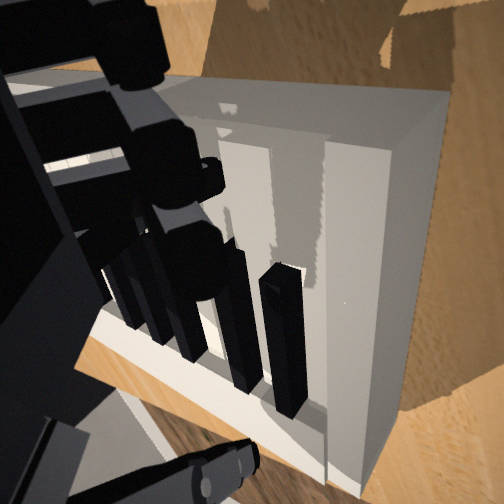

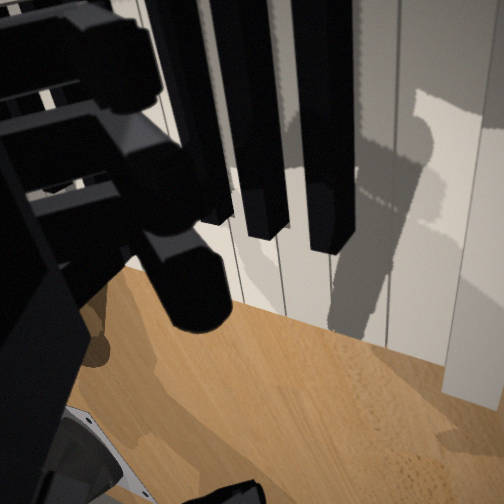

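Scene clock: 251.30 s of 6000.00 s.
left_arm: end_effector_position=(+0.4734, +0.1591, +0.0731) hand_measured=(-1.000, -1.000, -1.000, +0.420, +1.000, +1.000) hand_load_n=(+0.0, +0.0, +0.0, -1.0, +0.0, +0.0) hand_stopped_by=(target, target, target, target, target, target) hand_force_limit=0.00 hand_speed=0.00 end_effector_quat_wxyz=(-0.048, +0.153, +0.941, -0.297) end_effector_velocity=(-0.000, -0.000, +0.000) end_effector_angular_velocity=(+0.001, +0.000, -0.000) | right_arm: end_effector_position=(+0.4288, -0.1252, +0.0888) hand_measured=(-1.000, -1.000, -1.000, +0.420, +1.000, +1.000) hand_load_n=(+0.0, +0.0, +0.0, -1.0, +0.0, +0.0) hand_stopped_by=(target, target, target, target, target, target) hand_force_limit=0.00 hand_speed=0.00 end_effector_quat_wxyz=(+0.296, -0.941, +0.154, -0.048) end_effector_velocity=(-0.000, -0.000, +0.001) end_effector_angular_velocity=(-0.001, +0.002, +0.000)
Joint positions: left_arm=[ 0.732 -0.921  1.331  0.837  2.099 -2.156] | right_arm=[-1.236 -0.924  1.27   0.81   1.109 -3.932]
Joint velocities: left_arm=[-0.    -0.    -0.     0.001  0.    -0.   ] | right_arm=[ 0.    -0.    -0.002  0.004 -0.    -0.   ]
Joint torques (N m, as the arm reports them, + toward a larger angle): left_arm=[  4.76 -37.68 -15.45  -0.95   0.81   2.11] | right_arm=[  0.66 -45.98 -20.59   2.45   0.56   0.05]
Motor temperatures (°C, as the motors report them): left_arm=[28 26 27 30 34 33] | right_arm=[24 25 26 30 34 35]
Wrist force (N, on the end effector, along its own x y z axes, offset not removed): left_arm=[0.0 -7.5 -9.7] | right_arm=[-0.3 -7.5 -13.1]
Wrist torque (N m, same axes, about the end effector's origin, offset not removed): left_arm=[0.40 -0.21 -0.11] | right_arm=[0.99 -0.37 -0.05]
Hand target (left_arm): +0.473, +0.159, +0.073; -0.048, +0.153, +0.941, -0.297
Hand target (right_arm): +0.429, -0.125, +0.089; -0.297, +0.941, -0.154, +0.048
Off the commanded pose (left_arm): 0.000 m, 0 deg.
Off the commanded pose (right_arm): 0.005 m, 0 deg.
move: contact (right_arm)
camera_calibration (this result's frames):
cam_left_wrist: T_world_to_cam=[[0.358546, 0.726391, -0.586346, -0.241132], [0.855713, -0.00470801, 0.517429, -0.451406], [0.373095, -0.687266, -0.62327, 0.109706], [0, 0, 0, 1]] pos_world=[0.4318, 0.248428, 0.16056]
cam_right_wrist: T_world_to_cam=[[-0.405092, -0.726331, -0.555287, 0.13257], [-0.844479, 0.064504, 0.53169, 0.322356], [-0.350365, 0.684311, -0.639502, 0.422863], [0, 0, 0, 1]] pos_world=[0.474082, -0.213874, 0.172643]

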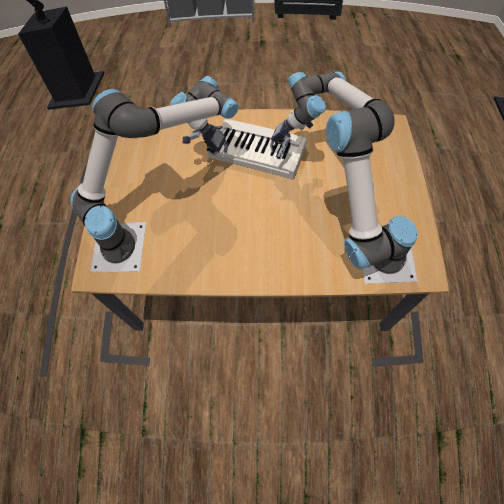

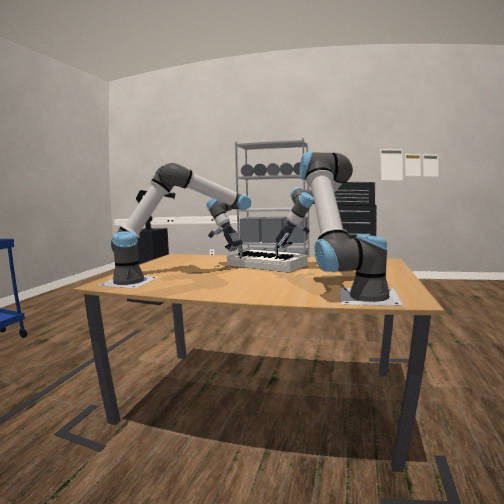

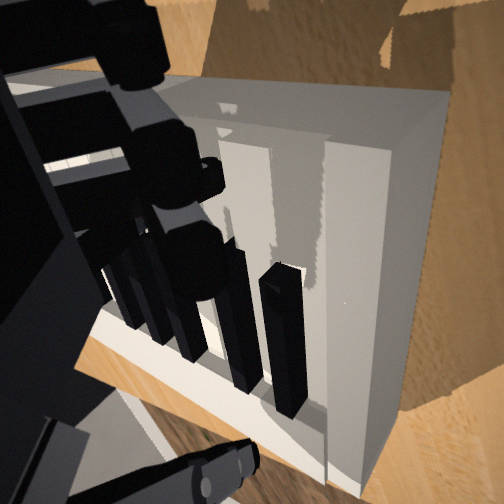

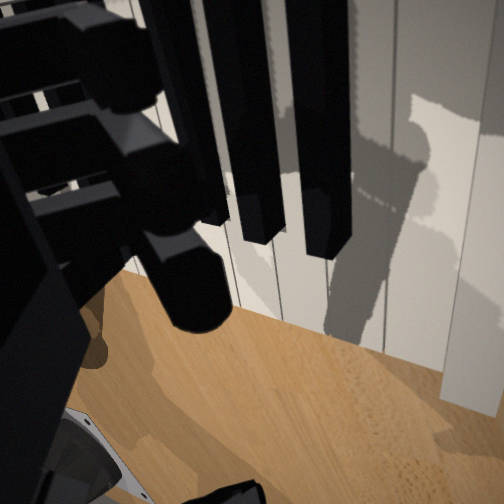

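Scene clock: 252.07 s of 6000.00 s.
left_arm: end_effector_position=(+0.4734, +0.1591, +0.0731) hand_measured=(-1.000, -1.000, -1.000, +0.420, +1.000, +1.000) hand_load_n=(+0.0, +0.0, +0.0, -1.0, +0.0, +0.0) hand_stopped_by=(target, target, target, target, target, target) hand_force_limit=0.00 hand_speed=0.00 end_effector_quat_wxyz=(-0.048, +0.153, +0.941, -0.297) end_effector_velocity=(+0.000, -0.000, +0.000) end_effector_angular_velocity=(-0.000, -0.000, -0.000) | right_arm: end_effector_position=(+0.4288, -0.1252, +0.0995) hand_measured=(-1.000, -1.000, -1.000, +0.420, +1.000, +1.000) hand_load_n=(+0.0, +0.0, +0.0, +0.0, +0.0, +0.0) hand_stopped_by=(target, target, target, target, target, target) hand_force_limit=0.00 hand_speed=0.00 end_effector_quat_wxyz=(+0.296, -0.941, +0.154, -0.048) end_effector_velocity=(+0.000, +0.000, +0.002) end_effector_angular_velocity=(-0.000, +0.000, +0.000)
Joint positions: left_arm=[ 0.732 -0.921  1.331  0.837  2.099 -2.156] | right_arm=[-1.236 -0.932  1.256  0.833  1.109 -3.932]
Joint velocities: left_arm=[-0. -0. -0. -0. -0. -0.] | right_arm=[ 0.    -0.001 -0.004  0.006  0.    -0.   ]
Joint torques (N m, as the arm reports them, + toward a larger angle): left_arm=[  5.67 -37.22 -15.12  -0.91   0.8    2.13] | right_arm=[ -2.63 -54.4  -25.47   3.25   0.33   0.76]
Motor temperatures (°C, as the motors report them): left_arm=[28 26 27 30 34 33] | right_arm=[24 25 26 30 34 35]
Wrist force (N, on the end effector, along its own x y z axes, offset not removed): left_arm=[1.5 -9.6 -10.7] | right_arm=[1.1 3.0 -1.4]
Wrist torque (N m, same axes, about the end effector's origin, offset not removed): left_arm=[0.25 -0.43 -0.07] | right_arm=[0.51 -0.27 0.09]
Hand target (left_arm): +0.473, +0.159, +0.073; -0.048, +0.153, +0.941, -0.297
Hand target (right_arm): +0.429, -0.125, +0.100; -0.296, +0.941, -0.154, +0.048
Off the commanded pose (left_arm): 0.000 m, 0 deg.
Off the commanded pose (right_arm): 0.000 m, 0 deg.
move: done
camera_calibration (this result's frames):
cam_left_wrist: T_world_to_cam=[[0.358546, 0.726391, -0.586346, -0.241132], [0.855713, -0.00470785, 0.517429, -0.451406], [0.373095, -0.687266, -0.62327, 0.109706], [0, 0, 0, 1]] pos_world=[0.4318, 0.248428, 0.160561]
cam_right_wrist: T_world_to_cam=[[-0.405087, -0.72633, -0.555292, 0.138505], [-0.844483, 0.0645024, 0.531683, 0.316662], [-0.35036, 0.684313, -0.639503, 0.429703], [0, 0, 0, 1]] pos_world=[0.474073, -0.213877, 0.183343]

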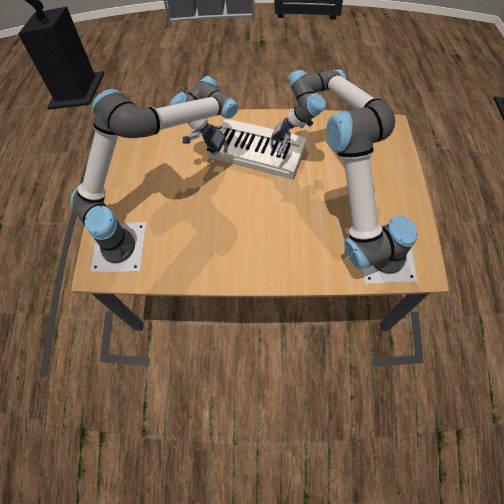

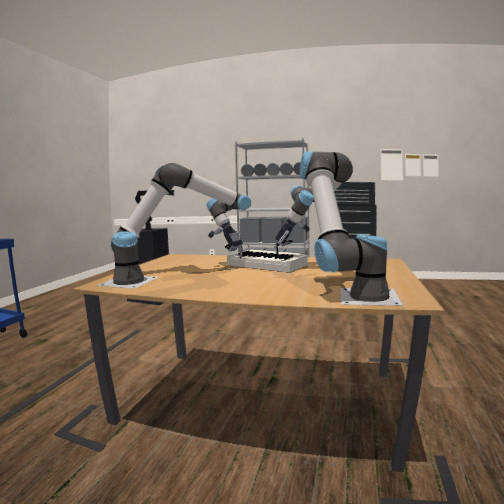

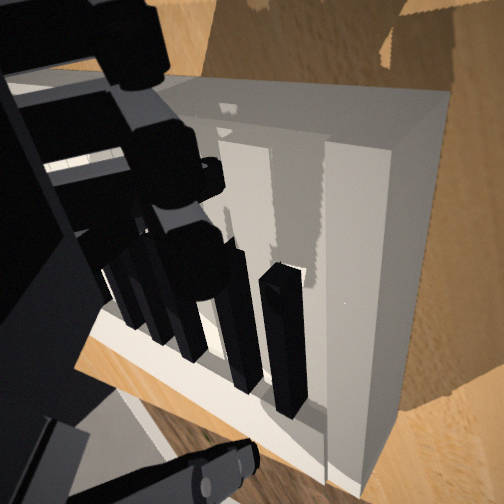

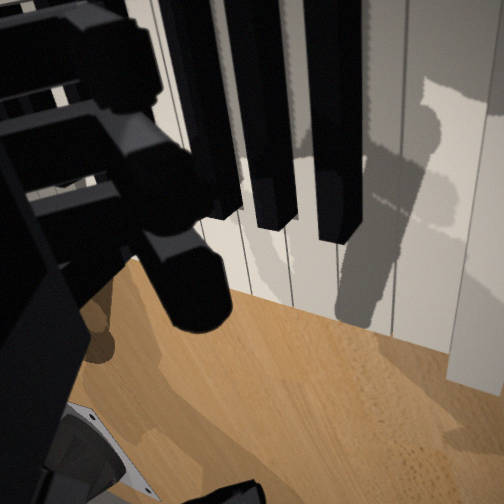

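Scene clock: 253.03 s of 6000.00 s.
left_arm: end_effector_position=(+0.4734, +0.1591, +0.0731) hand_measured=(-1.000, -1.000, -1.000, +0.420, +1.000, +1.000) hand_load_n=(+0.0, +0.0, +0.0, -1.0, +0.0, +0.0) hand_stopped_by=(target, target, target, target, target, target) hand_force_limit=0.00 hand_speed=0.00 end_effector_quat_wxyz=(-0.048, +0.153, +0.941, -0.297) end_effector_velocity=(-0.000, +0.000, -0.000) end_effector_angular_velocity=(+0.001, +0.001, +0.000) | right_arm: end_effector_position=(+0.4039, -0.0836, +0.0995) hand_measured=(-1.000, -1.000, -1.000, +0.420, +1.000, +1.000) hand_load_n=(+0.0, +0.0, +0.0, +0.0, +0.0, +0.0) hand_stopped_by=(target, target, target, target, target, target) hand_force_limit=0.00 hand_speed=0.00 end_effector_quat_wxyz=(+0.296, -0.941, +0.154, -0.048) end_effector_velocity=(-0.001, +0.002, +0.000) end_effector_angular_velocity=(-0.000, -0.000, -0.000)
Joint positions: left_arm=[ 0.732 -0.921  1.331  0.837  2.099 -2.156] | right_arm=[-1.146 -0.926  1.236  0.808  1.147 -3.842]
Joint velocities: left_arm=[ 0.     0.    -0.     0.001  0.    -0.   ] | right_arm=[ 0.004  0.    -0.002 -0.     0.002  0.004]
Joint torques (N m, as the arm reports them, + toward a larger angle): left_arm=[  5.23 -37.45 -15.79  -0.83   0.78   2.15] | right_arm=[ 13.16 -37.49 -26.52  -0.35   1.88   2.65]
Motor temperatures (°C, as the motors report them): left_arm=[28 26 27 30 34 33] | right_arm=[24 25 26 30 34 35]
Wrist force (N, on the end effector, along its own x y z axes, offset not removed): left_arm=[0.3 -7.7 -9.2] | right_arm=[0.5 2.1 -0.7]
Wrist torque (N m, same axes, about the end effector's origin, offset not removed): left_arm=[0.39 -0.32 -0.21] | right_arm=[0.37 -0.19 -0.05]
Hand target (left_arm): +0.473, +0.159, +0.073; -0.048, +0.153, +0.941, -0.297
Hand target (right_arm): +0.404, -0.083, +0.100; -0.296, +0.941, -0.154, +0.048
Off the commanded pose (left_arm): 0.000 m, 0 deg.
Off the commanded pose (right_arm): 0.000 m, 0 deg.
move: done
camera_calibration (this result's frames):
cam_left_wrist: T_world_to_cam=[[0.358546, 0.72639, -0.586346, -0.241132], [0.855713, -0.00470795, 0.517429, -0.451406], [0.373095, -0.687266, -0.62327, 0.109706], [0, 0, 0, 1]] pos_world=[0.4318, 0.248428, 0.160561]
cam_right_wrist: T_world_to_cam=[[-0.405036, -0.726331, -0.555327, 0.158643], [-0.844537, 0.0645124, 0.531597, 0.292997], [-0.35029, 0.684311, -0.639544, 0.392508], [0, 0, 0, 1]] pos_world=[0.449194, -0.172272, 0.183369]

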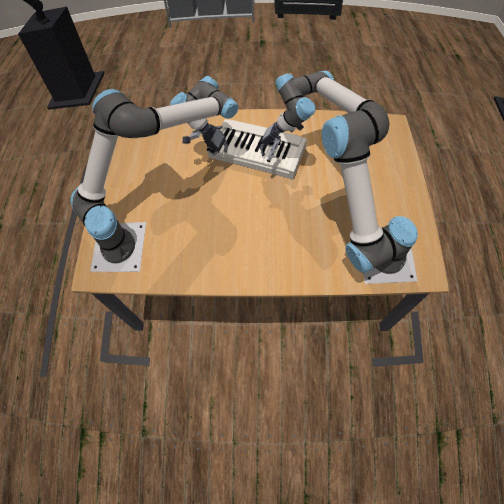

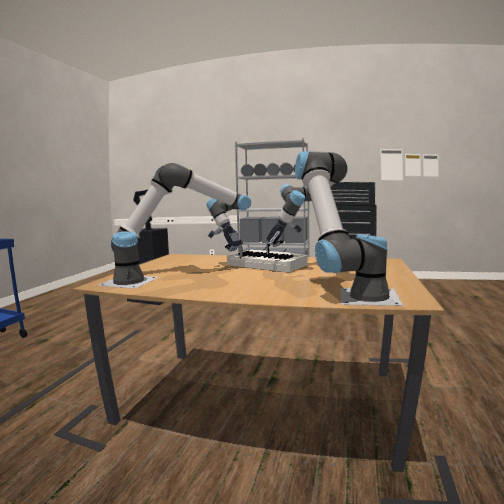

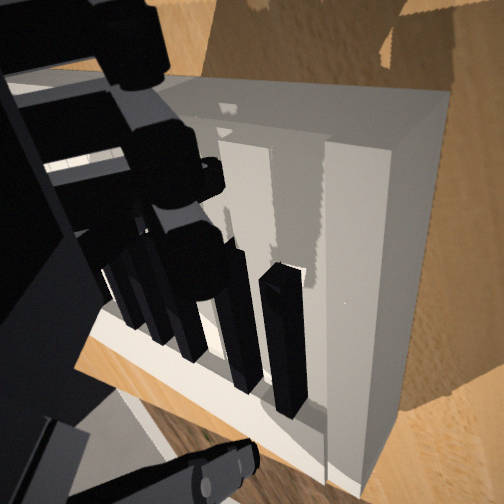

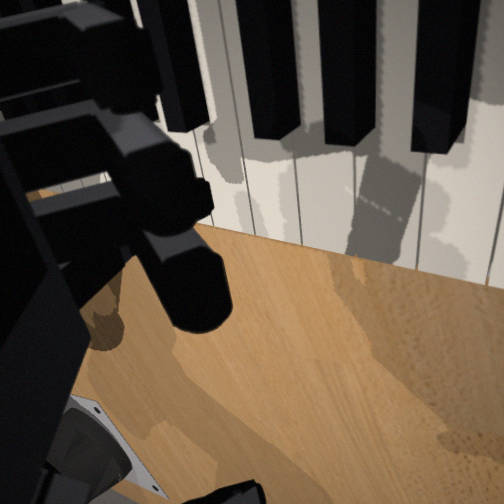

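Scene clock: 253.90 s of 6000.00 s.
left_arm: end_effector_position=(+0.4734, +0.1591, +0.0731) hand_measured=(-1.000, -1.000, -1.000, +0.420, +1.000, +1.000) hand_load_n=(+0.0, +0.0, +0.0, -1.0, +0.0, +0.0) hand_stopped_by=(target, target, target, target, target, target) hand_force_limit=0.00 hand_speed=0.00 end_effector_quat_wxyz=(-0.048, +0.153, +0.941, -0.297) end_effector_velocity=(+0.000, -0.000, -0.000) end_effector_angular_velocity=(-0.001, -0.001, -0.000) | right_arm: end_effector_position=(+0.4039, -0.0836, +0.0783) hand_measured=(-1.000, -1.000, -1.000, +0.420, +1.000, +1.000) hand_load_n=(+0.0, +0.0, +0.0, +0.0, +0.0, +0.0) hand_stopped_by=(target, target, target, target, target, target) hand_force_limit=0.00 hand_speed=0.00 end_effector_quat_wxyz=(+0.296, -0.941, +0.154, -0.048) end_effector_velocity=(+0.000, -0.000, -0.002) end_effector_angular_velocity=(+0.000, -0.001, -0.000)
Joint positions: left_arm=[ 0.732 -0.921  1.331  0.837  2.099 -2.156] | right_arm=[-1.146 -0.909  1.264  0.763  1.147 -3.842]
Joint velocities: left_arm=[-0.     0.    -0.    -0.001  0.    -0.   ] | right_arm=[-0.     0.001  0.003 -0.005  0.     0.   ]
Joint torques (N m, as the arm reports them, + toward a larger angle): left_arm=[  5.13 -37.92 -15.47  -0.88   0.68   2.13] | right_arm=[-13.34 -35.78  -9.61  -0.52  -1.24  -1.8 ]
Motor temperatures (°C, as the motors report them): left_arm=[28 26 27 30 34 33] | right_arm=[24 25 26 30 34 35]
Wrist force (N, on the end effector, along its own x y z axes, offset not removed): left_arm=[1.3 -8.2 -11.2] | right_arm=[0.5 1.3 -2.7]
Wrist torque (N m, same axes, about the end effector's origin, offset not removed): left_arm=[0.48 -0.43 -0.04] | right_arm=[0.40 -0.31 0.01]
Hand target (left_arm): +0.473, +0.159, +0.073; -0.048, +0.153, +0.941, -0.297
Hand target (right_arm): +0.404, -0.084, +0.078; -0.296, +0.941, -0.154, +0.048
Off the commanded pose (left_arm): 0.000 m, 0 deg.
Off the commanded pose (right_arm): 0.000 m, 0 deg.
move: done
camera_calibration (this result's frames):
cam_left_wrist: T_world_to_cam=[[0.358546, 0.72639, -0.586346, -0.241132], [0.855713, -0.00470789, 0.517429, -0.451406], [0.373095, -0.687266, -0.62327, 0.109706], [0, 0, 0, 1]] pos_world=[0.4318, 0.248428, 0.16056]
cam_right_wrist: T_world_to_cam=[[-0.405001, -0.726377, -0.555293, 0.14683], [-0.844556, 0.0645277, 0.531565, 0.304301], [-0.350285, 0.684261, -0.639599, 0.378924], [0, 0, 0, 1]] pos_world=[0.449197, -0.172265, 0.162138]

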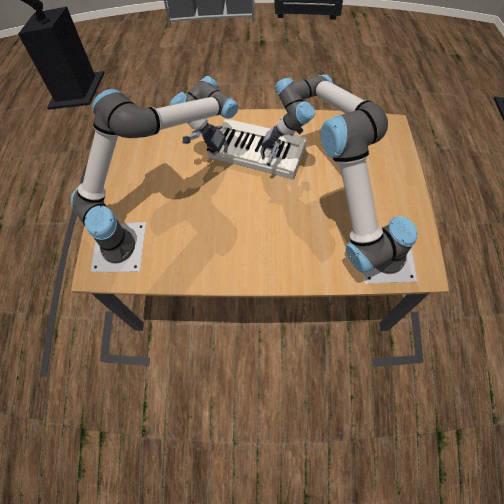

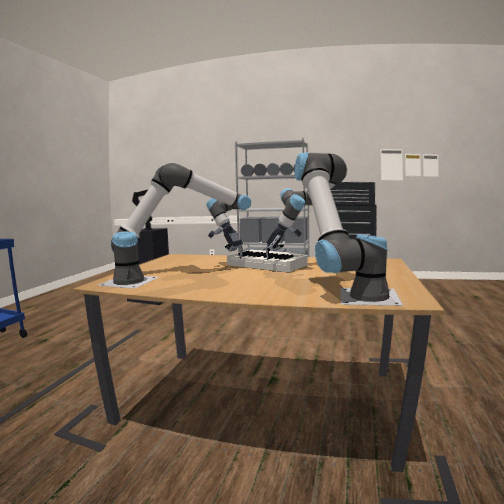

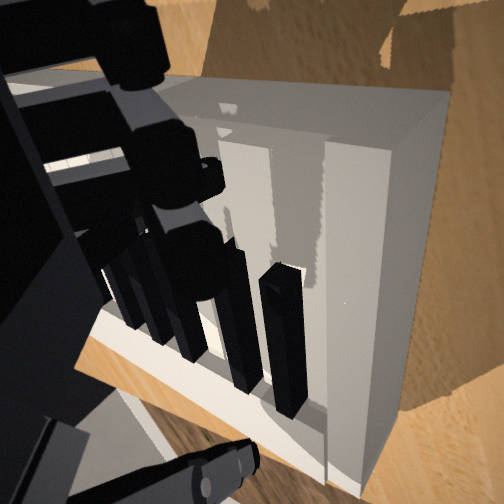

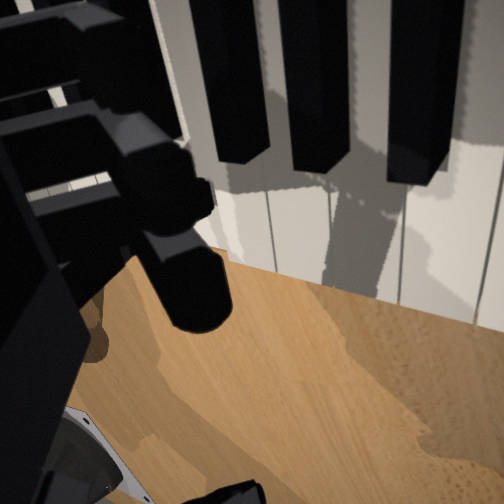

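Scene clock: 255.07 s of 6000.00 s.
left_arm: end_effector_position=(+0.4734, +0.1591, +0.0731) hand_measured=(-1.000, -1.000, -1.000, +0.420, +1.000, +1.000) hand_load_n=(+0.0, +0.0, +0.0, -1.0, +0.0, +0.0) hand_stopped_by=(target, target, target, target, target, target) hand_force_limit=0.00 hand_speed=0.00 end_effector_quat_wxyz=(-0.048, +0.153, +0.941, -0.297) end_effector_velocity=(-0.000, -0.000, +0.000) end_effector_angular_velocity=(-0.000, -0.000, -0.000) | right_arm: end_effector_position=(+0.4039, -0.0836, +0.0743) hand_measured=(-1.000, -1.000, -1.000, +0.420, +1.000, +1.000) hand_load_n=(+0.0, +0.0, +0.0, -1.0, +0.0, +0.0) hand_stopped_by=(target, target, target, target, target, target) hand_force_limit=0.00 hand_speed=0.00 end_effector_quat_wxyz=(+0.296, -0.941, +0.154, -0.048) end_effector_velocity=(-0.001, -0.000, +0.002) end_effector_angular_velocity=(-0.001, +0.002, -0.001)
Joint positions: left_arm=[ 0.732 -0.921  1.331  0.837  2.099 -2.156] | right_arm=[-1.146 -0.906  1.269  0.755  1.147 -3.842]
Joint velocities: left_arm=[-0. -0. -0. -0.  0.  0.] | right_arm=[-0.    -0.002 -0.001  0.005 -0.     0.001]
Joint torques (N m, as the arm reports them, + toward a larger angle): left_arm=[  5.02 -37.34 -15.22  -0.8    0.82   2.11] | right_arm=[-12.58 -45.89 -19.32   2.51   0.05  -1.68]
Motor temperatures (°C, as the motors report them): left_arm=[28 26 27 30 34 33] | right_arm=[24 25 26 30 34 35]
Wrist force (N, on the end effector, along its own x y z axes, offset not removed): left_arm=[1.8 -7.8 -8.1] | right_arm=[0.0 -6.6 -12.8]
Wrist torque (N m, same axes, about the end effector's origin, offset not removed): left_arm=[0.27 -0.57 -0.05] | right_arm=[1.03 -0.43 -0.02]
Hand target (left_arm): +0.473, +0.159, +0.073; -0.048, +0.153, +0.941, -0.297
Hand target (right_arm): +0.404, -0.084, +0.075; -0.296, +0.941, -0.154, +0.048
Off the commanded pose (left_arm): 0.000 m, 0 deg.
Off the commanded pose (right_arm): 0.006 m, 0 deg.
move: contact (right_arm)
camera_calibration (this result's frames):
cam_left_wrist: T_world_to_cam=[[0.358546, 0.726391, -0.586346, -0.241132], [0.855713, -0.00470817, 0.517429, -0.451406], [0.373095, -0.687266, -0.62327, 0.109706], [0, 0, 0, 1]] pos_world=[0.4318, 0.248428, 0.16056]
cam_right_wrist: T_world_to_cam=[[-0.4051, -0.726409, -0.555179, 0.144608], [-0.844445, 0.0645266, 0.531742, 0.306312], [-0.350439, 0.684227, -0.639552, 0.376416], [0, 0, 0, 1]] pos_world=[0.449155, -0.172275, 0.158142]

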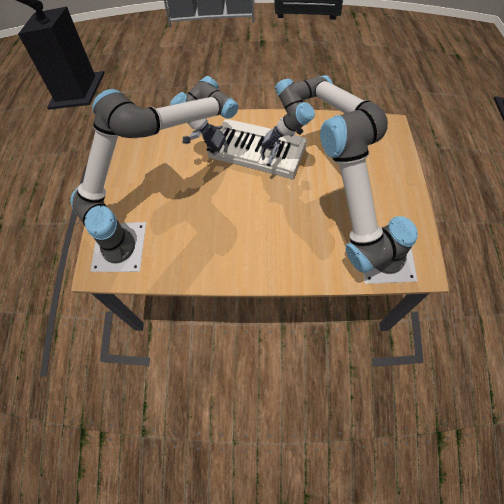

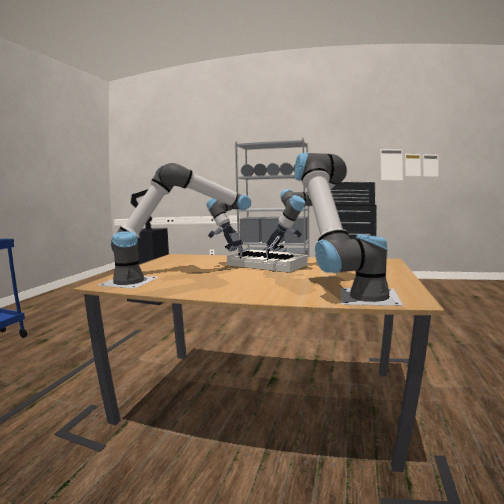

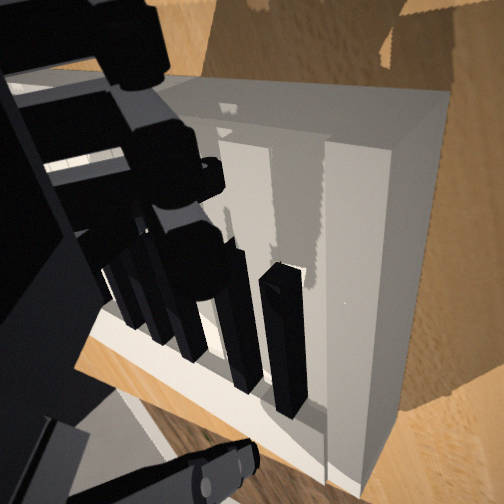

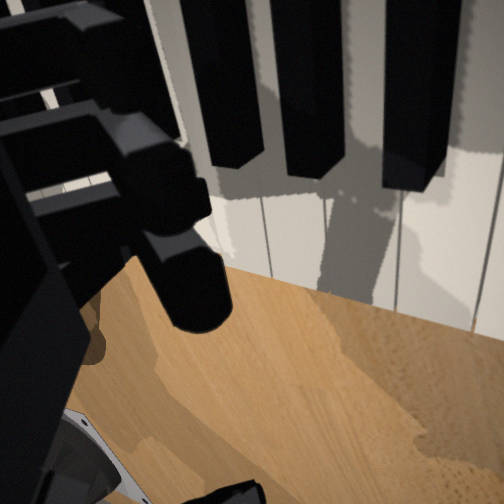

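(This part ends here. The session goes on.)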